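# Seat arrowed gear on pin, arrow toward collar mark

## Task

Take the free gear that has a painted arrow and lower it onto the pin with the arrow face on top, pushed fully down, and turned so the arrow aims at the mark on the collar; the gear must stay that way by itself after the grippers let go.

## Robot and tools

Robot: two Doosan M1013 arms, named left_arm and right_arm, each ending in a Robotiq 2F-140 two-finger gripper. Every position and orientation is in a single scene frame. Its origin sits on the table surface midway between the arms, +z points upward, +x runs out over the table, and left_arm is on the +y side. The names left and right do not correspond to image sides. Arm roots: left_arm at (-0.048, +0.542, 0) m, quat_wxyz (+0.999, 0, 0, -0.038); right_arm at (-0.030, -0.550, 0) m, quat_wxyz (+0.999, 0, 0, -0.034).

execute_actions(actions, pictures). actions holds zero or one item. An empty list commands nothing and returns the state with camera images. A motion item is {"rows": [...], "steps": n}, with n from 7 to 15 (default 15) and 1 to 15 rows. Each control step is 1/30 s and uses one row; if rows run out, the final row is reused. A wait item is {"steps": n} alone, n up to 300, counted from the previous result. Set "pictures": true to get images with a motion result. A refused call moves nothing.

Each row is one flat list of 18 numbers covering both arms, even if only one should move: first left_arm's 6 joint targets, its gripper position, force_limit, speed; then the same 9 for right_arm. Joint values are absolute target angles in radians, in the order waist, shoulder, elbow, forearm roll, wrist pitch, wrist roll, the same order as the Joint positions line. Stated ranges: waist, shoulder, forearm roll, wrist pitch and wrist roll -6.283 to 6.283; elbow -2.792 to 2.792. A target more than 0.010 rad outside a range, and further out than the joint currently is, gets the call refused. Real ends may differ by up to 0.010 rad; a target beyond the real end is clipped there, and a result line "joint sent to its limit" may report it (possibly for an earlier action). No such line does not prove more travel exists.

Gripper triple, all absolute and in [-1, 1]. position: +1 fully open (140 mm), about -0.8 pads touching, -1 closes until blocked. force_limit: roughly 14 N at -1, 60 N at 0, 107 N at +1 (parts up to 40 mm wide). speed: roughly 30 mm/s at -1, 140 at 0, 250 at +1. To keep a gripper unchanged, resend its previous three numbers; a 0 means a real command. Fingers extend along the gripper's +z and separate along its y. end_effector_position is the point between closed pads; fingertips stick out about 33 mm past it when closed and 9 mm when open, and closing pushes them about 24 mm further out, so keep clearance above surfaces.

Grasp check: send -1 and look for object_status 2. Codes: 0 moving, 1 blocked while opening, 2 blocked while closing (holding), 3 reached target or pads met (a thin part may still be held). Stopped fingers stay put until position changes by at least 0.01, or the object yields or slips away. With status 2, a new force_limit applies only with a new position value, so to squeeze harder raise force_limit and switch between -1 and -0.98. position_measured is in counts: 3 open, 230 pads met, not linear in mm.

Motion: joint targets advance at most 2.09 rad/s (waist, shoulder), 3.14 (elbow), 3.93 (wrist joints), ramping over 0.3 s, with all joints of an arm synchronized. Each sent target is held within 0.456 rad (waist, shoulder), 0.683 (elbow) or 0.854 (wrist joints) of the measured angle, and scaled back if it would move the gripper over 70 mm from where it is. Results are sampled 7 steps before an action ends; those steps finish while you reply, and the simulation keeps running as you think. Arms keep chasing the last row until they settle or a step is HELD.

Result lines: per-arm end_effector_position (m), end_effector_quat_wxyz, linear and angular velocity; printed positions can be off, more so at long reach. Joint positions and Joint velocities give one block per arm (rad, rad/s). object_status and position_measured per gripper. Flange force is an approximate external force on the gripper including held weight, noisy during acceleration, or "no reading". "joint command not followed" means a clearance check altered some joint targets; HELD marks steps where your row was partly or wholly not sent. MOTOR HOT warns of heating; OVER-TEMPERATURE FAULT means brakes were set until cooling.

Faults to avoid: contact torque reaching a joint's load limit (waist 312, shoulder 312, elbow 147, forearm roll 41.4, wrist pitch 41.4, wrist roll 41.4 N m, held weight included) or an external force of 144 N halts that arm for 10 s and drops the rest of the call. Do not let the arms collide or press on each other. Do not drop, slam or shove parts, and never push or knock anything off the table. Loose parts may occasionally be nudged by an outside disturbance, so recheck the gear before release.

zoom_image(camera, region): enlarges part of a camera's latest image; region is [x0, y0, x1, y1] in pixels from the top-left, at most 504 by 504. Cameras: cam_head_left, cam_head_right, cam_high, cam_low (896x504 each), cam_left_wrist, cam_right_wrist (504x504 fisheye, mounted near each gripper base, pose uncertain by up to about 51 mm and 29 degrees).

read_manual(section): returns only licence texts; it does not move anything.

finished_scene(scene): ends the current scene by number, cannot be undone, and reports success. Before calling it, open the gripper and pull clear so the gear stays seated unaided. Answering without any tool call ends the whole session.

Each tool is called after "Request:" as name(argument=value, ...) on one line, values as JSON.

## Session

Request:
execute_actions(actions=[])

Scene clock: 0.00 s of 4200.00 s.
left_arm: end_effector_position=(+0.3078, -0.1451, +0.2705) position_measured=3 object_status=3 end_effector_quat_wxyz=(-0.016, +0.979, -0.200, -0.022) end_effector_velocity=(+0.000, +0.000, +0.001) end_effector_angular_velocity=(-0.001, -0.001, +0.000) | right_arm: end_effector_position=(+0.6196, -0.5937, +0.3212) position_measured=3 object_status=3 end_effector_quat_wxyz=(-0.000, +0.999, -0.034, +0.000) end_effector_velocity=(+0.000, +0.000, +0.000) end_effector_angular_velocity=(-0.000, -0.001, +0.001)
Joint positions: left_arm=[-1.055  0.405  1.382 -0.016  1.406  0.846] | right_arm=[-0.052  0.165  1.604  0.     1.372  1.518]
Joint velocities: left_arm=[ 0.    -0.001  0.     0.    -0.     0.   ] | right_arm=[ 0.001 -0.    -0.    -0.    -0.001  0.   ]
Flange force (N, the push that the arm receives, along the gripper's own x y z axes): no reading

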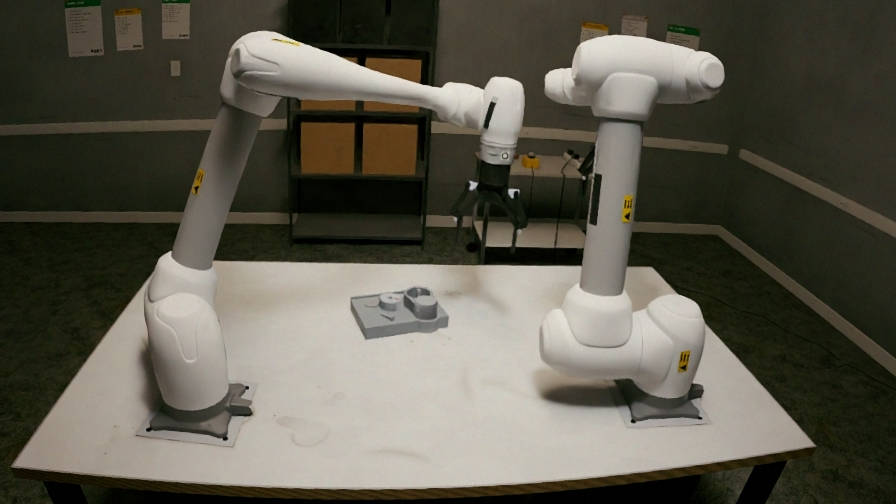

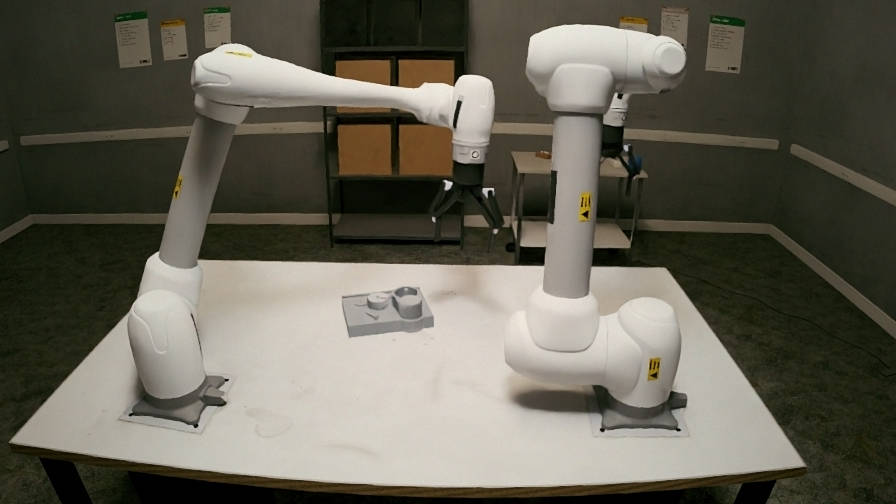

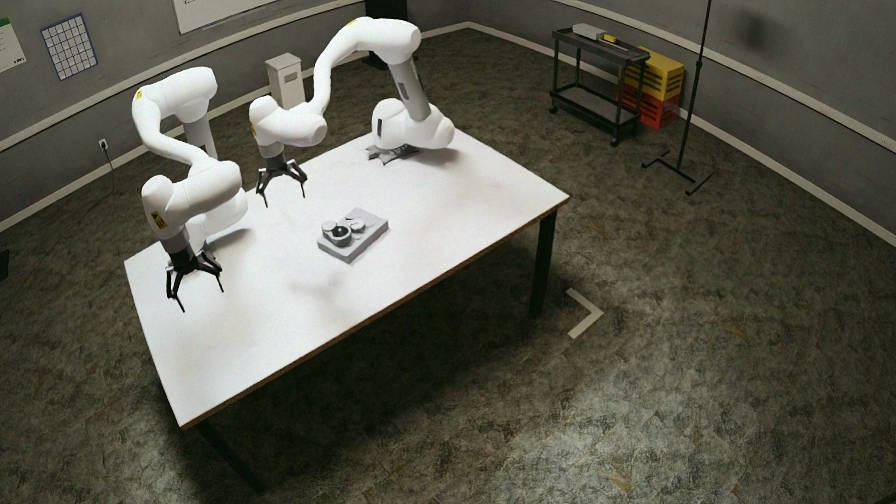

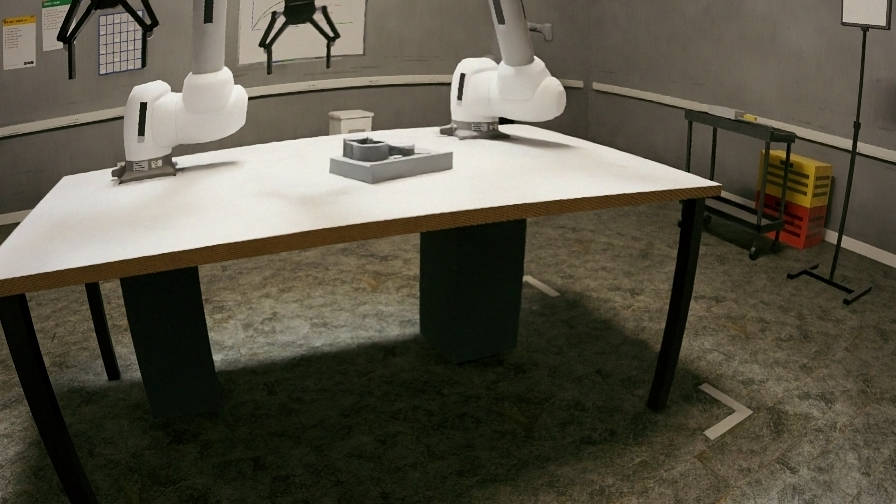

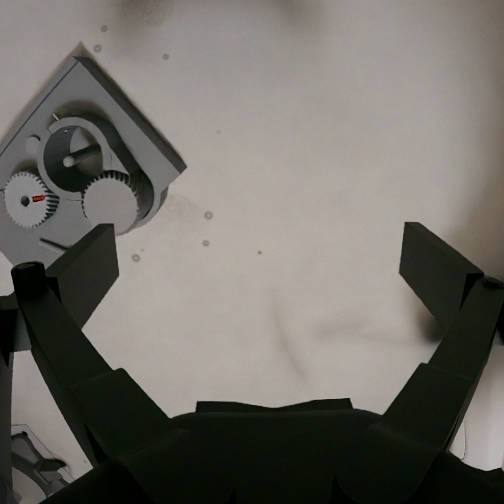

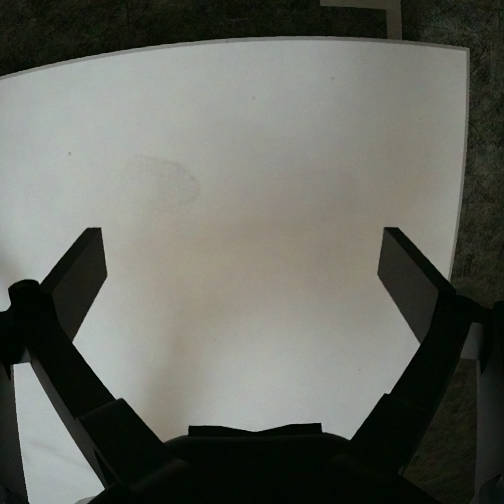

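Request:
zoom_image(camera="cam_left_wrist", region=[0, 40, 200, 280])

Request:
zoom_image(camera="cam_head_left", region=[340, 270, 460, 350])

Request:
zoom_image(camera="cam_low", region=[320, 120, 470, 200])

Request:
zoom_image(camera="cam_high", region=[305, 195, 405, 275])

Region (0, 40, 200, 280) of cam_left_wrist's 504x504 image, scaled by 2.100, with more detail than that image has.

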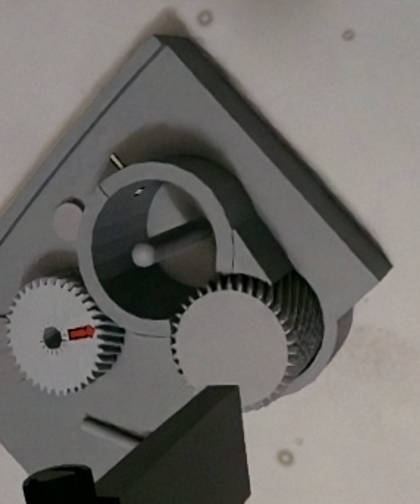

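Region (340, 270, 460, 350) of cam_head_left's 896x504 image, scaled by 4.200, with more detail than that image has.

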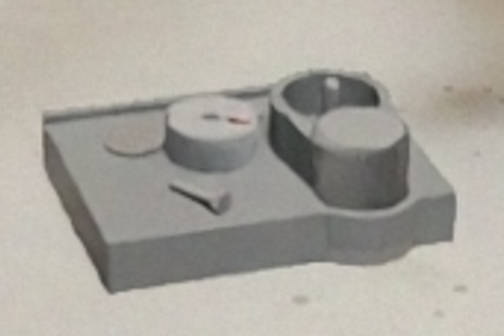

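Region (320, 120, 470, 200) of cam_low's 896x504 image, scaled by 3.360, with more detail than that image has; it fills the top 269 rows of this view, and the rest is white.

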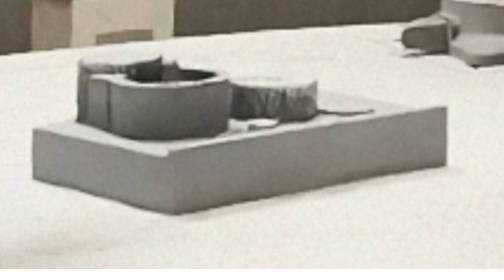

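Region (305, 195, 405, 275) of cam_high's 896x504 image, scaled by 5.040, with more detail than that image has; it fills the top 403 rows of this view, and the rest is white.

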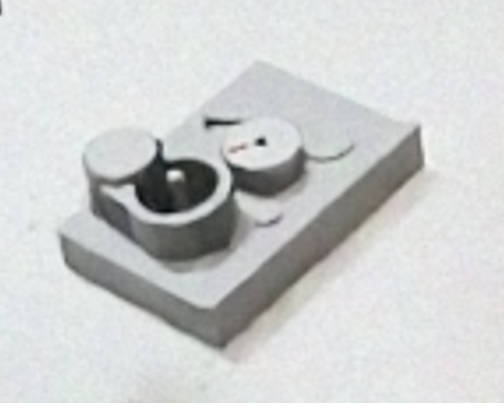

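Request:
execute_actions(actions=[{"rows":[[-0.7985,0.2228,1.723,0,1.1958,0.696,1,0,0,-0.052,0.165,1.604,0,1.372,1.518,1,0,0]]}])

Request:
execute_actions(actions=[{"steps":20}], pictures=true)

Scene clock: 1.23 s of 4200.00 s.
left_arm: end_effector_position=(+0.3606, -0.0552, +0.2493) position_measured=3 object_status=3 end_effector_quat_wxyz=(-0.008, +0.994, -0.109, -0.012) end_effector_velocity=(+0.228, +0.482, -0.116) end_effector_angular_velocity=(-0.071, -0.103, +0.941) | right_arm: end_effector_position=(+0.6196, -0.5938, +0.3214) position_measured=3 object_status=3 end_effector_quat_wxyz=(+0.000, +0.999, -0.034, +0.000) end_effector_velocity=(+0.001, +0.001, +0.001) end_effector_angular_velocity=(-0.000, -0.003, +0.002)
Joint positions: left_arm=[-0.939  0.322  1.537 -0.009  1.311  0.778] | right_arm=[-0.052  0.165  1.604  0.     1.372  1.518]
Joint velocities: left_arm=[ 0.601 -0.426  0.795  0.041 -0.487 -0.348] | right_arm=[ 0.002 -0.001 -0.001  0.    -0.001 -0.   ]
Flange force (N, the push that the arm receives, along the gripper's own x y z axes): left_arm=[-3.0 4.5 1.4] | right_arm=[-1.6 1.1 -2.7]
Steps of this call (steps 1 to 29: nothing new was sent; steps 30 to 37: the first 8 steps of this action). Readings (joint positions | what the end effector reports):
30: left_arm=[-1.055 0.405 1.382 -0.016 1.406 0.846] | right_arm=[-0.052 0.165 1.604 0.000 1.372 1.518] | left_arm position_measured=3 object_status=3 | right_arm position_measured=3 object_status=3
31: left_arm=[-1.051 0.402 1.387 -0.016 1.403 0.844] | right_arm=[-0.052 0.165 1.604 0.000 1.372 1.518] | left_arm position_measured=3 object_status=3 | right_arm position_measured=3 object_status=3
33: left_arm=[-1.022 0.381 1.426 -0.015 1.378 0.826] | right_arm=[-0.052 0.165 1.604 0.000 1.372 1.518] | left_arm position_measured=3 object_status=3 | right_arm position_measured=3 object_status=3
37: the state above

Scene clock: 1.90 s of 4200.00 s.
left_arm: end_effector_position=(+0.4002, +0.0601, +0.2199) position_measured=3 object_status=3 end_effector_quat_wxyz=(-0.000, +1.000, +0.000, -0.000) end_effector_velocity=(-0.001, -0.000, -0.001) end_effector_angular_velocity=(+0.000, +0.002, +0.001) | right_arm: end_effector_position=(+0.6196, -0.5938, +0.3215) position_measured=3 object_status=3 end_effector_quat_wxyz=(+0.000, +0.999, -0.034, +0.000) end_effector_velocity=(+0.000, +0.000, +0.000) end_effector_angular_velocity=(+0.000, -0.001, +0.000)
Joint positions: left_arm=[-0.798  0.223  1.723  0.     1.196  0.696] | right_arm=[-0.052  0.165  1.604  0.     1.372  1.518]
Joint velocities: left_arm=[-0.     0.002  0.001 -0.002 -0.001 -0.   ] | right_arm=[ 0.001 -0.    -0.     0.    -0.001  0.   ]
Flange force (N, the push that the arm receives, along the gripper's own x y z axes): left_arm=[-1.8 6.0 2.9] | right_arm=[-2.8 1.8 -2.5]
Kept back: nothing.
Steps of this call (steps 1 to 7: the last 7 steps of your previous action; steps 8 to 20: the robot went on to your last target). Readings (joint positions | what the end effector reports):
1: left_arm=[-0.918 0.308 1.564 -0.008 1.294 0.766] | right_arm=[-0.052 0.165 1.604 0.000 1.372 1.518] | left_arm position_measured=3 object_status=3 | right_arm position_measured=3 object_status=3
2: left_arm=[-0.898 0.293 1.591 -0.007 1.277 0.754] | right_arm=[-0.052 0.165 1.604 0.000 1.372 1.518] | left_arm position_measured=3 object_status=3 | right_arm position_measured=3 object_status=3
4: left_arm=[-0.857 0.264 1.645 -0.004 1.244 0.730] | right_arm=[-0.052 0.165 1.604 0.000 1.372 1.518] | left_arm position_measured=3 object_status=3 | right_arm position_measured=3 object_status=3
8: left_arm=[-0.799 0.224 1.722 -0.000 1.197 0.697] | right_arm=[-0.052 0.165 1.604 0.000 1.372 1.518] | left_arm position_measured=3 object_status=3 | right_arm position_measured=3 object_status=3
20: the state above

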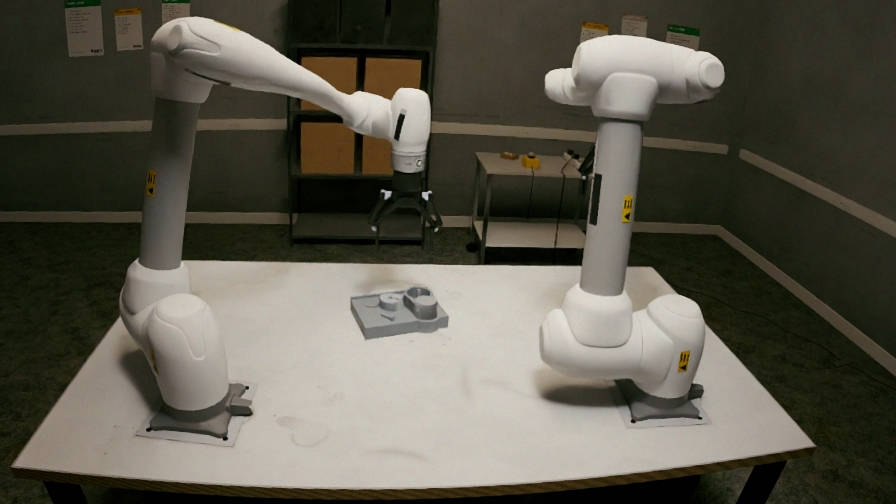

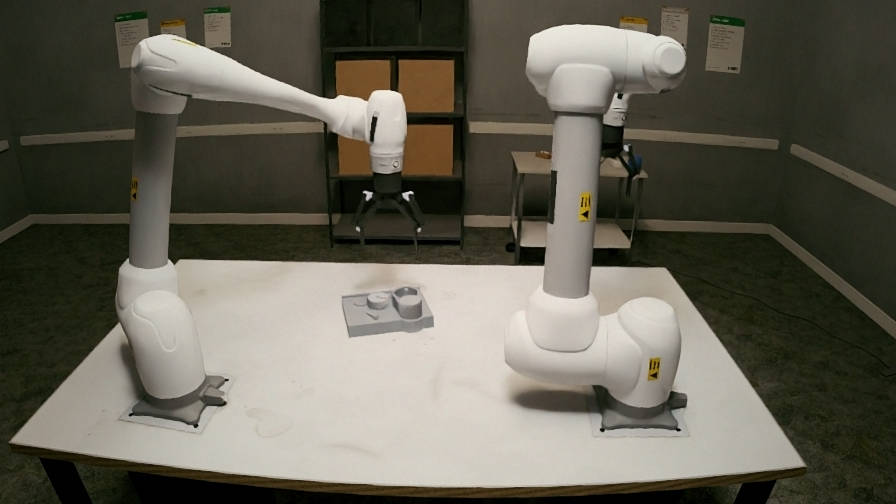

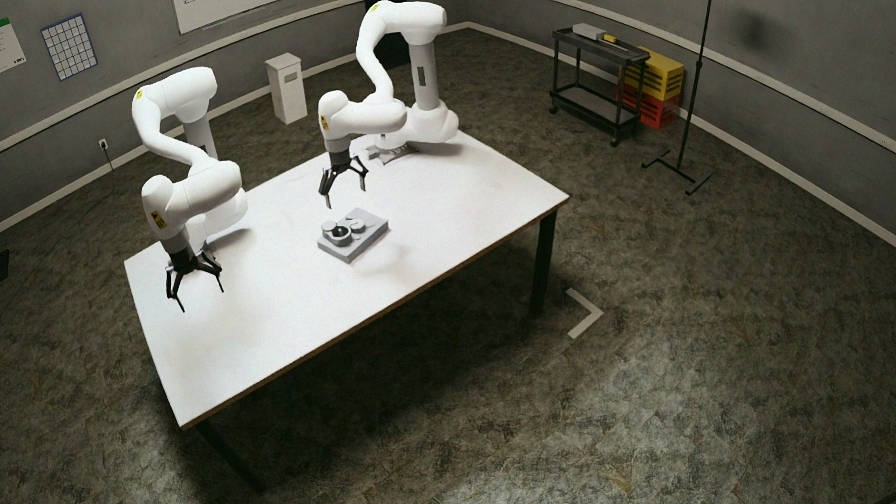

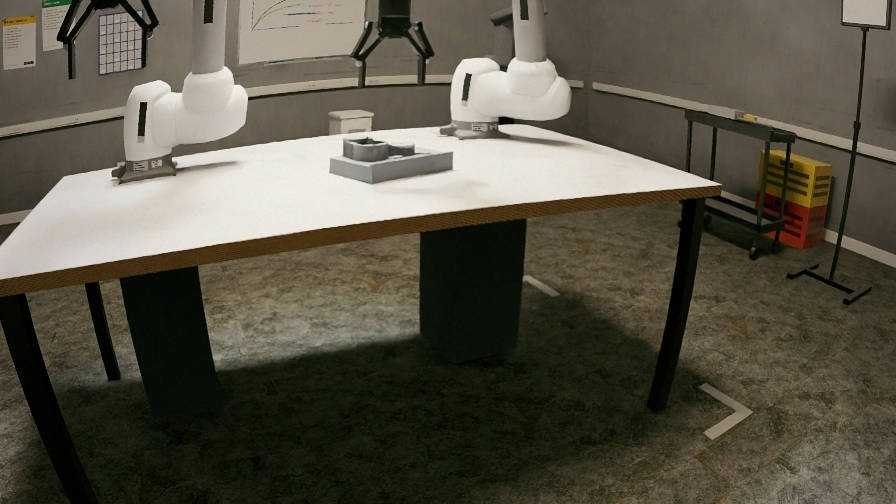

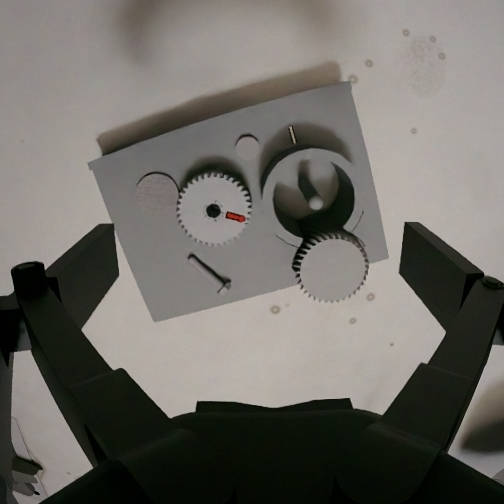

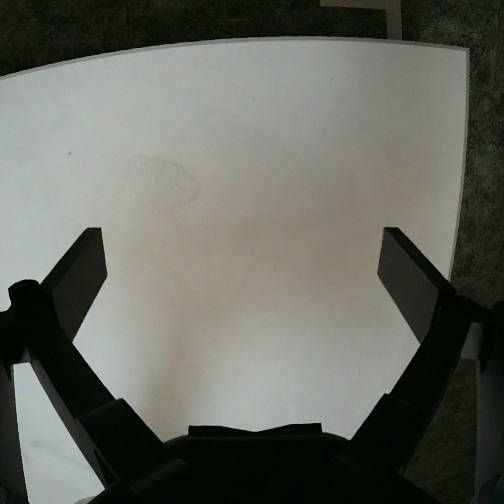

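Request:
zoom_image(camera="cam_left_wrist", region=[170, 110, 390, 310])

Region (170, 110, 390, 310) of cam_left_wrist's 504x504 image, scaled by 2.291, with more detail than that image has; it fills the top 458 rows of this view, and the rest is white.

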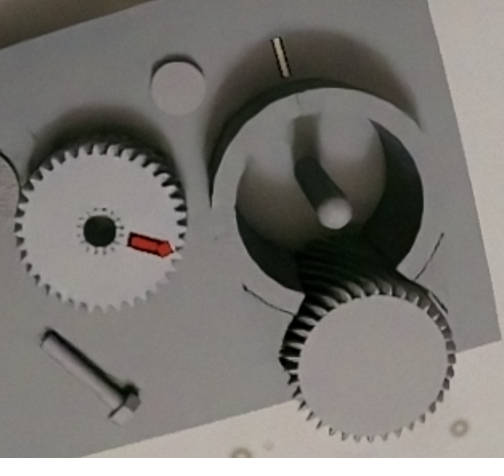

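Request:
execute_actions(actions=[{"rows":[[-0.89,-0.069,2.336,0,0.275,-1.5708,1,0,0,-0.052,0.165,1.604,0,1.372,1.518,1,0,0]]}])

Request:
execute_actions(actions=[{"steps":30}], pictures=true)

Scene clock: 3.13 s of 4200.00 s.
left_arm: end_effector_position=(+0.3666, +0.0656, +0.1765) position_measured=3 object_status=3 end_effector_quat_wxyz=(+0.094, +0.982, +0.155, +0.052) end_effector_velocity=(-0.219, +0.035, -0.243) end_effector_angular_velocity=(-1.664, -0.515, +2.557) | right_arm: end_effector_position=(+0.6196, -0.5938, +0.3215) position_measured=3 object_status=3 end_effector_quat_wxyz=(+0.000, +0.999, -0.034, +0.000) end_effector_velocity=(-0.001, -0.000, -0.001) end_effector_angular_velocity=(+0.000, +0.002, -0.000)
Joint positions: left_arm=[-0.834  0.11   1.959  0.     0.856  0.348] | right_arm=[-0.052  0.165  1.604 -0.     1.372  1.518]
Joint velocities: left_arm=[-0.24  -0.77   1.61  -0.001 -2.47  -2.864] | right_arm=[-0.     0.     0.001 -0.     0.001  0.   ]
Flange force (N, the push that the arm receives, along the gripper's own x y z axes): left_arm=[-3.7 5.0 3.6] | right_arm=[-1.2 0.2 -2.1]
Steps of this call (steps 1 to 15: the robot went on to your last target; steps 16 to 29: nothing new was sent; steps 30 to 37: the first 8 steps of this action). Readings (joint positions | what the end effector reports):
30: left_arm=[-0.799 0.223 1.723 0.000 1.196 0.696] | right_arm=[-0.052 0.165 1.604 0.000 1.372 1.518] | left_arm position_measured=3 object_status=3 | right_arm position_measured=3 object_status=3
31: left_arm=[-0.799 0.220 1.728 0.000 1.188 0.689] | right_arm=[-0.052 0.165 1.604 -0.000 1.372 1.518] | left_arm position_measured=3 object_status=3 | right_arm position_measured=3 object_status=3
33: left_arm=[-0.805 0.201 1.768 0.000 1.133 0.633] | right_arm=[-0.052 0.165 1.604 -0.000 1.372 1.518] | left_arm position_measured=3 object_status=3 | right_arm position_measured=3 object_status=3
37: the state above

Scene clock: 4.13 s of 4200.00 s.
left_arm: end_effector_position=(+0.3069, +0.0897, +0.1380) position_measured=3 object_status=3 end_effector_quat_wxyz=(+0.262, +0.444, +0.846, -0.137) end_effector_velocity=(+0.000, -0.000, +0.000) end_effector_angular_velocity=(+0.000, +0.000, +0.000) | right_arm: end_effector_position=(+0.6196, -0.5938, +0.3215) position_measured=3 object_status=3 end_effector_quat_wxyz=(+0.000, +0.999, -0.034, +0.000) end_effector_velocity=(+0.001, +0.001, +0.001) end_effector_angular_velocity=(-0.001, -0.001, +0.002)
Joint positions: left_arm=[-0.89  -0.069  2.336  0.     0.275 -1.571] | right_arm=[-0.052  0.165  1.604 -0.     1.372  1.518]
Joint velocities: left_arm=[ 0.     0.001 -0.001 -0.     0.     0.   ] | right_arm=[ 0.002 -0.    -0.001 -0.    -0.     0.   ]
Flange force (N, the push that the arm receives, along the gripper's own x y z axes): left_arm=no reading | right_arm=[-2.8 1.1 -2.6]
Kept back: nothing.
Steps of this call (steps 1 to 7: the last 7 steps of your previous action; steps 8 to 30: the robot went on to your last target). Readings (joint positions | what the end effector reports):
1: left_arm=[-0.842 0.085 2.012 0.000 0.774 0.248] | right_arm=[-0.052 0.165 1.604 -0.000 1.372 1.518] | left_arm position_measured=3 object_status=3 | right_arm position_measured=3 object_status=3
2: left_arm=[-0.849 0.061 2.063 0.000 0.696 0.140] | right_arm=[-0.052 0.165 1.604 -0.000 1.372 1.518] | left_arm position_measured=3 object_status=3 | right_arm position_measured=3 object_status=3
4: left_arm=[-0.863 0.018 2.154 0.000 0.556 -0.101] | right_arm=[-0.052 0.165 1.604 -0.000 1.372 1.518] | left_arm position_measured=3 object_status=3 | right_arm position_measured=3 object_status=3
8: left_arm=[-0.879 -0.035 2.266 0.000 0.383 -0.604] | right_arm=[-0.052 0.165 1.604 0.000 1.372 1.518] | left_arm position_measured=3 object_status=3 | right_arm position_measured=3 object_status=3
30: the state above

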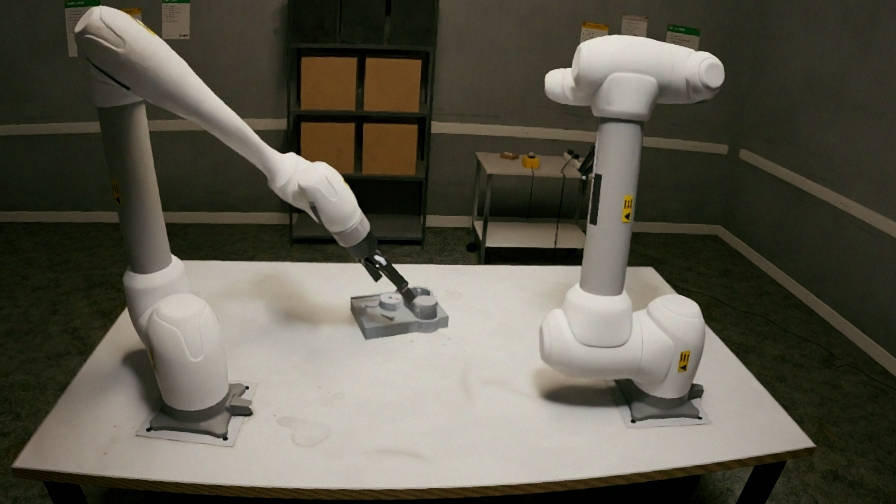

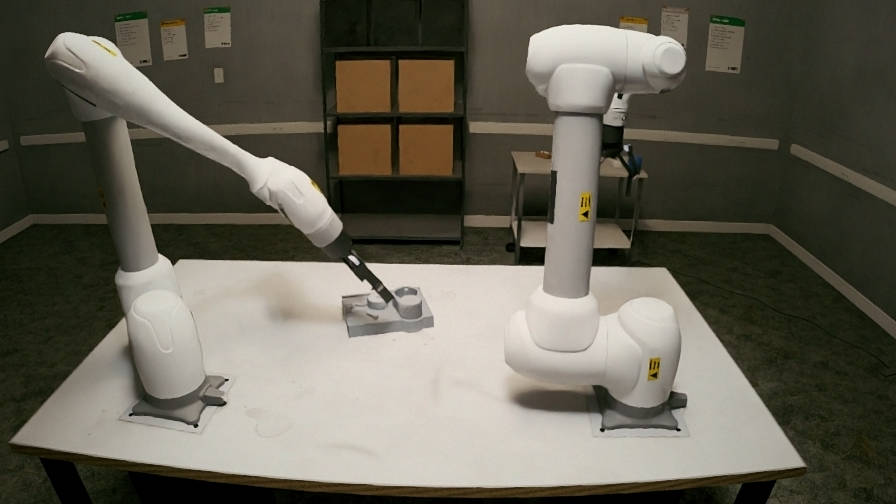

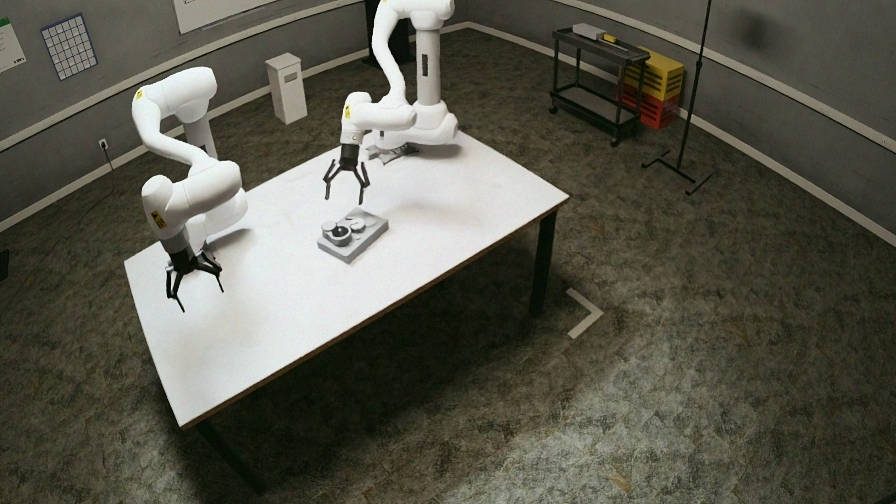

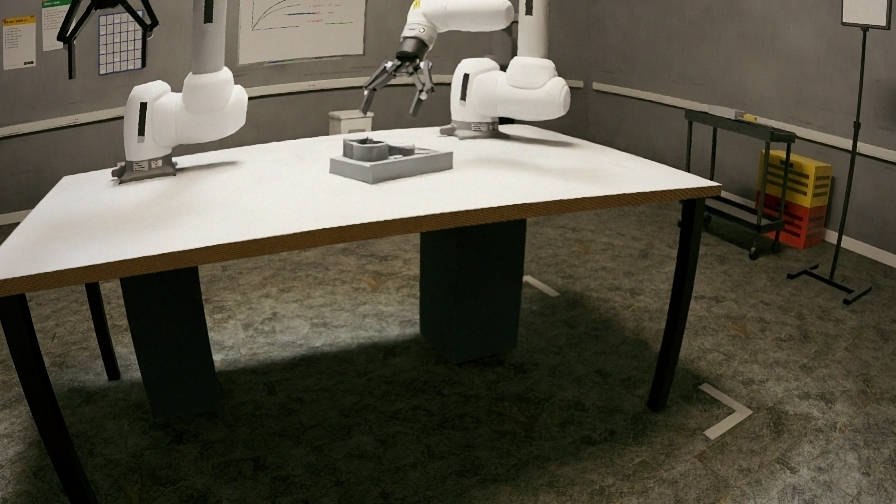

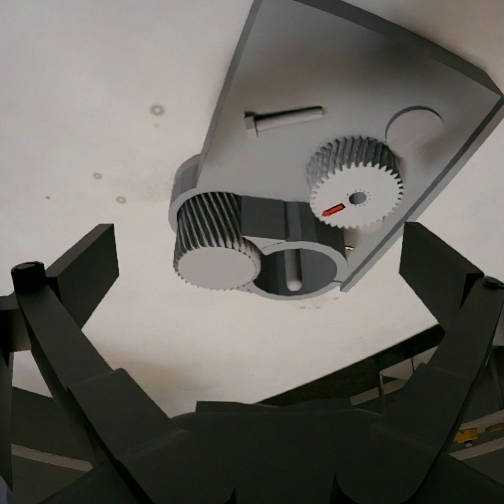

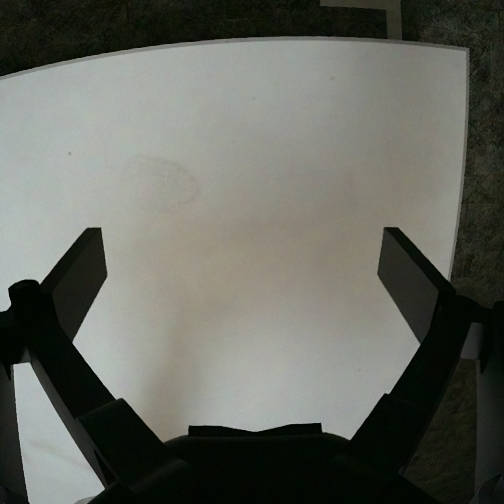

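Request:
zoom_image(camera="cam_left_wrist", region=[165, 175, 285, 295])

Request:
zoom_image(camera="cam_left_wrist", region=[240, 125, 420, 305])

Region (165, 175, 285, 295) of cam_left_wrist's 504x504 image, scaled by 4.200, with more detail than that image has.

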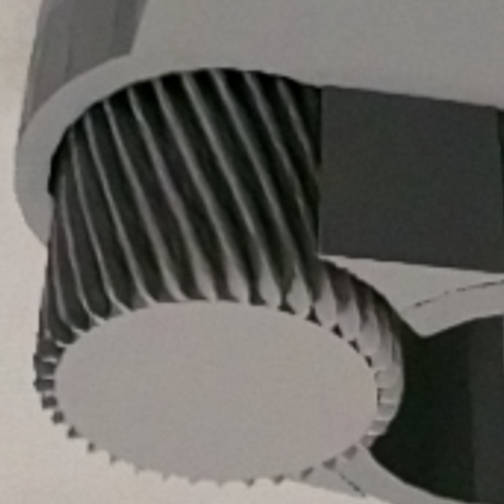

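Region (240, 125, 420, 305) of cam_left_wrist's 504x504 image, scaled by 2.800, with more detail than that image has.

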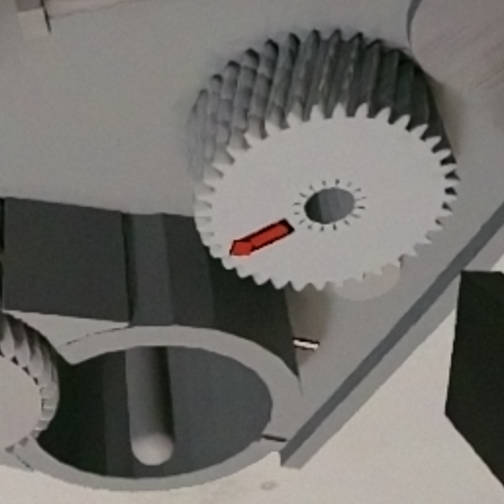

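Request:
execute_actions(actions=[{"rows":[[-0.9253,0.3042,1.8049,0,1.0325,0.3095,1,0,0,-0.052,0.165,1.604,0,1.372,1.518,1,0,0]]}])

Request:
execute_actions(actions=[{"rows":[[-0.9253,0.3042,1.8049,0,1.0325,0.3095,0.3,0,0,-0.052,0.165,1.604,0,1.372,1.518,1,0,0]]}])

Request:
execute_actions(actions=[{"steps":15}], pictures=true)

Scene clock: 5.23 s of 4200.00 s.
left_arm: end_effector_position=(+0.3248, +0.0486, +0.1287) position_measured=3 object_status=3 end_effector_quat_wxyz=(+0.171, +0.606, +0.775, -0.056) end_effector_velocity=(+0.117, -0.300, -0.048) end_effector_angular_velocity=(+2.073, +0.134, -2.873) | right_arm: end_effector_position=(+0.6196, -0.5938, +0.3215) position_measured=3 object_status=3 end_effector_quat_wxyz=(+0.000, +0.999, -0.034, +0.000) end_effector_velocity=(+0.000, +0.001, +0.000) end_effector_angular_velocity=(+0.000, -0.001, +0.001)
Joint positions: left_arm=[-0.904  0.079  2.125  0.     0.576 -1.223] | right_arm=[-0.052  0.165  1.604 -0.     1.372  1.518]
Joint velocities: left_arm=[-0.112  1.146 -1.634 -0.002  2.284  2.952] | right_arm=[ 0.001  0.    -0.001  0.     0.     0.   ]
Flange force (N, the push that the arm receives, along the gripper's own x y z axes): left_arm=[-4.3 -4.7 4.1] | right_arm=[-0.6 1.6 -1.9]
Steps of this call (steps 1 to 15: the robot went on to your last target; steps 16 to 25: nothing new was sent; steps 26 to 33: the first 8 steps of this action). Readings (joint positions | what the end effector reports):
26: left_arm=[-0.890 -0.069 2.336 0.000 0.275 -1.571] | right_arm=[-0.052 0.165 1.604 -0.000 1.372 1.518] | left_arm position_measured=3 object_status=3 | right_arm position_measured=3 object_status=3
27: left_arm=[-0.890 -0.066 2.332 0.000 0.281 -1.564] | right_arm=[-0.052 0.165 1.604 -0.000 1.372 1.518] | left_arm position_measured=3 object_status=3 | right_arm position_measured=3 object_status=3
29: left_arm=[-0.892 -0.042 2.297 0.000 0.331 -1.508] | right_arm=[-0.052 0.165 1.604 -0.000 1.372 1.518] | left_arm position_measured=3 object_status=3 | right_arm position_measured=3 object_status=3
33: the state above

Scene clock: 5.73 s of 4200.00 s.
left_arm: end_effector_position=(+0.3402, +0.0002, +0.1249) position_measured=52 object_status=0 end_effector_quat_wxyz=(+0.000, +0.990, +0.141, +0.000) end_effector_velocity=(+0.001, -0.005, -0.001) end_effector_angular_velocity=(+0.043, +0.026, -0.744) | right_arm: end_effector_position=(+0.6196, -0.5938, +0.3215) position_measured=3 object_status=3 end_effector_quat_wxyz=(+0.000, +0.999, -0.034, +0.000) end_effector_velocity=(+0.001, +0.000, +0.000) end_effector_angular_velocity=(-0.000, -0.001, +0.000)
Joint positions: left_arm=[-0.925  0.304  1.806  0.     1.031  0.286] | right_arm=[-0.052  0.165  1.604 -0.     1.372  1.518]
Joint velocities: left_arm=[-0.003  0.032 -0.042  0.     0.06   0.741] | right_arm=[ 0.     0.    -0.     0.    -0.001 -0.   ]
Flange force (N, the push that the arm receives, along the gripper's own x y z axes): left_arm=[-3.2 5.1 3.3] | right_arm=[-0.5 1.9 -1.7]
Steps of this call (steps 1 to 7: the last 7 steps of your previous action; steps 8 to 15: the first 8 steps of this action). Readings (joint positions | what the end effector reports):
8: left_arm=[-0.922 0.268 1.857 0.000 0.959 -0.241] | right_arm=[-0.052 0.165 1.604 -0.000 1.372 1.518] | left_arm position_measured=3 object_status=0 | right_arm position_measured=3 object_status=3
9: left_arm=[-0.923 0.277 1.844 0.000 0.977 -0.124] | right_arm=[-0.052 0.165 1.604 -0.000 1.372 1.518] | left_arm position_measured=6 object_status=0 | right_arm position_measured=3 object_status=3
11: left_arm=[-0.924 0.290 1.825 0.000 1.004 0.070] | right_arm=[-0.052 0.165 1.604 -0.000 1.372 1.518] | left_arm position_measured=21 object_status=0 | right_arm position_measured=3 object_status=3
15: the state above

Scene clock: 6.23 s of 4200.00 s.
left_arm: end_effector_position=(+0.3402, +0.0001, +0.1249) position_measured=91 object_status=3 end_effector_quat_wxyz=(-0.000, +0.992, +0.130, -0.000) end_effector_velocity=(+0.000, +0.000, +0.000) end_effector_angular_velocity=(+0.000, +0.001, +0.002) | right_arm: end_effector_position=(+0.6196, -0.5938, +0.3215) position_measured=3 object_status=3 end_effector_quat_wxyz=(+0.000, +0.999, -0.034, +0.000) end_effector_velocity=(+0.000, +0.000, +0.000) end_effector_angular_velocity=(-0.000, -0.001, +0.000)
Joint positions: left_arm=[-0.925  0.304  1.805  0.     1.032  0.309] | right_arm=[-0.052  0.165  1.604 -0.     1.372  1.518]
Joint velocities: left_arm=[ 0.001 -0.    -0.    -0.001  0.001 -0.   ] | right_arm=[ 0.    -0.    -0.    -0.    -0.001  0.   ]
Flange force (N, the push that the arm receives, along the gripper's own x y z axes): left_arm=[-4.1 3.7 2.4] | right_arm=[0.2 2.6 -2.3]
Kept back: nothing.
Steps of this call (steps 1 to 7: the last 7 steps of your previous action; steps 8 to 15: the robot went on to your last target). Readings (joint positions | what the end effector reports):
1: left_arm=[-0.925 0.304 1.805 0.000 1.032 0.303] | right_arm=[-0.052 0.165 1.604 -0.000 1.372 1.518] | left_arm position_measured=59 object_status=0 | right_arm position_measured=3 object_status=3
2: left_arm=[-0.925 0.304 1.805 0.000 1.032 0.308] | right_arm=[-0.052 0.165 1.604 -0.000 1.372 1.518] | left_arm position_measured=67 object_status=0 | right_arm position_measured=3 object_status=3
4: left_arm=[-0.925 0.304 1.805 0.000 1.032 0.309] | right_arm=[-0.052 0.165 1.604 -0.000 1.372 1.518] | left_arm position_measured=82 object_status=0 | right_arm position_measured=3 object_status=3
8: left_arm=[-0.925 0.304 1.805 0.000 1.032 0.309] | right_arm=[-0.052 0.165 1.604 -0.000 1.372 1.518] | left_arm position_measured=91 object_status=0 | right_arm position_measured=3 object_status=3
15: the state above

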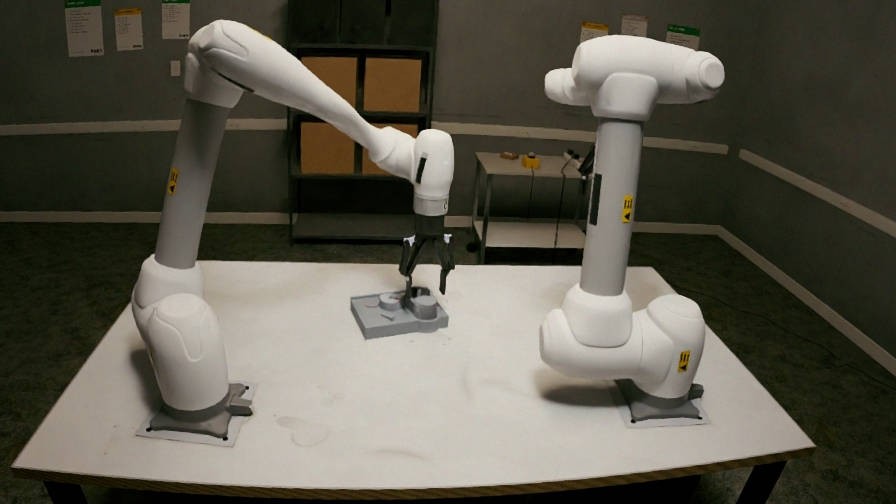

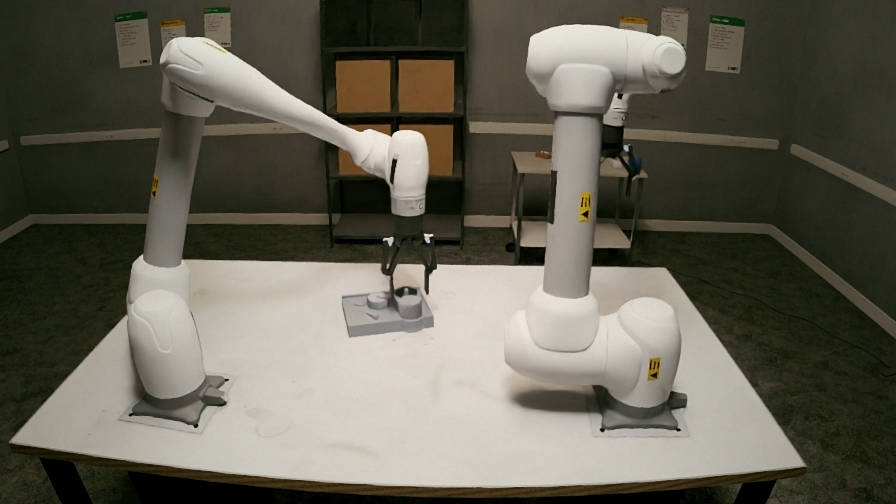

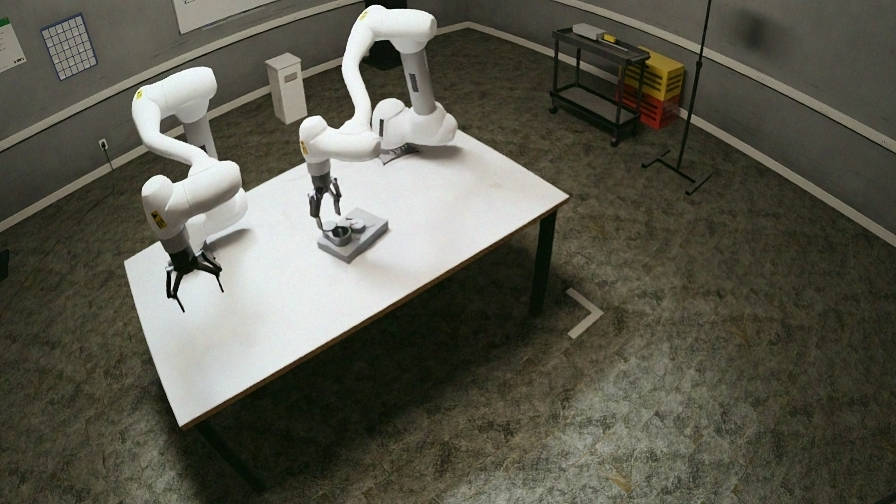

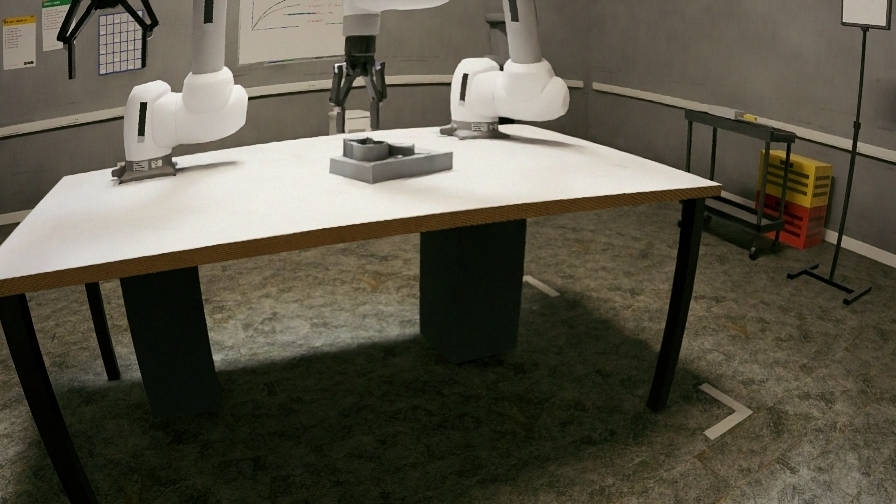

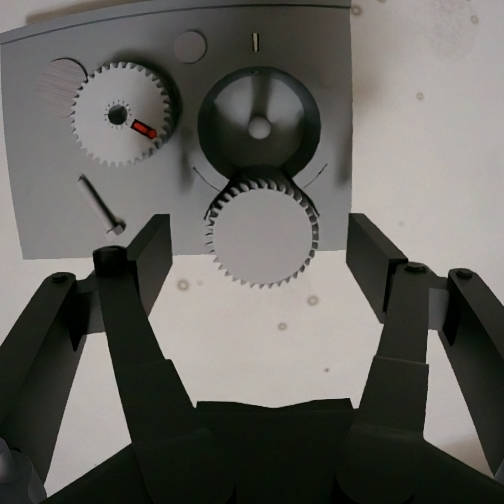

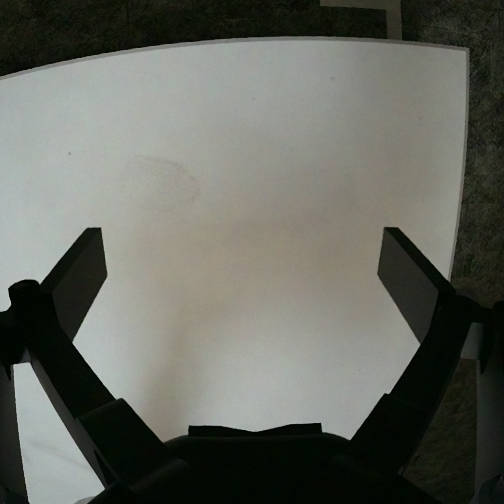

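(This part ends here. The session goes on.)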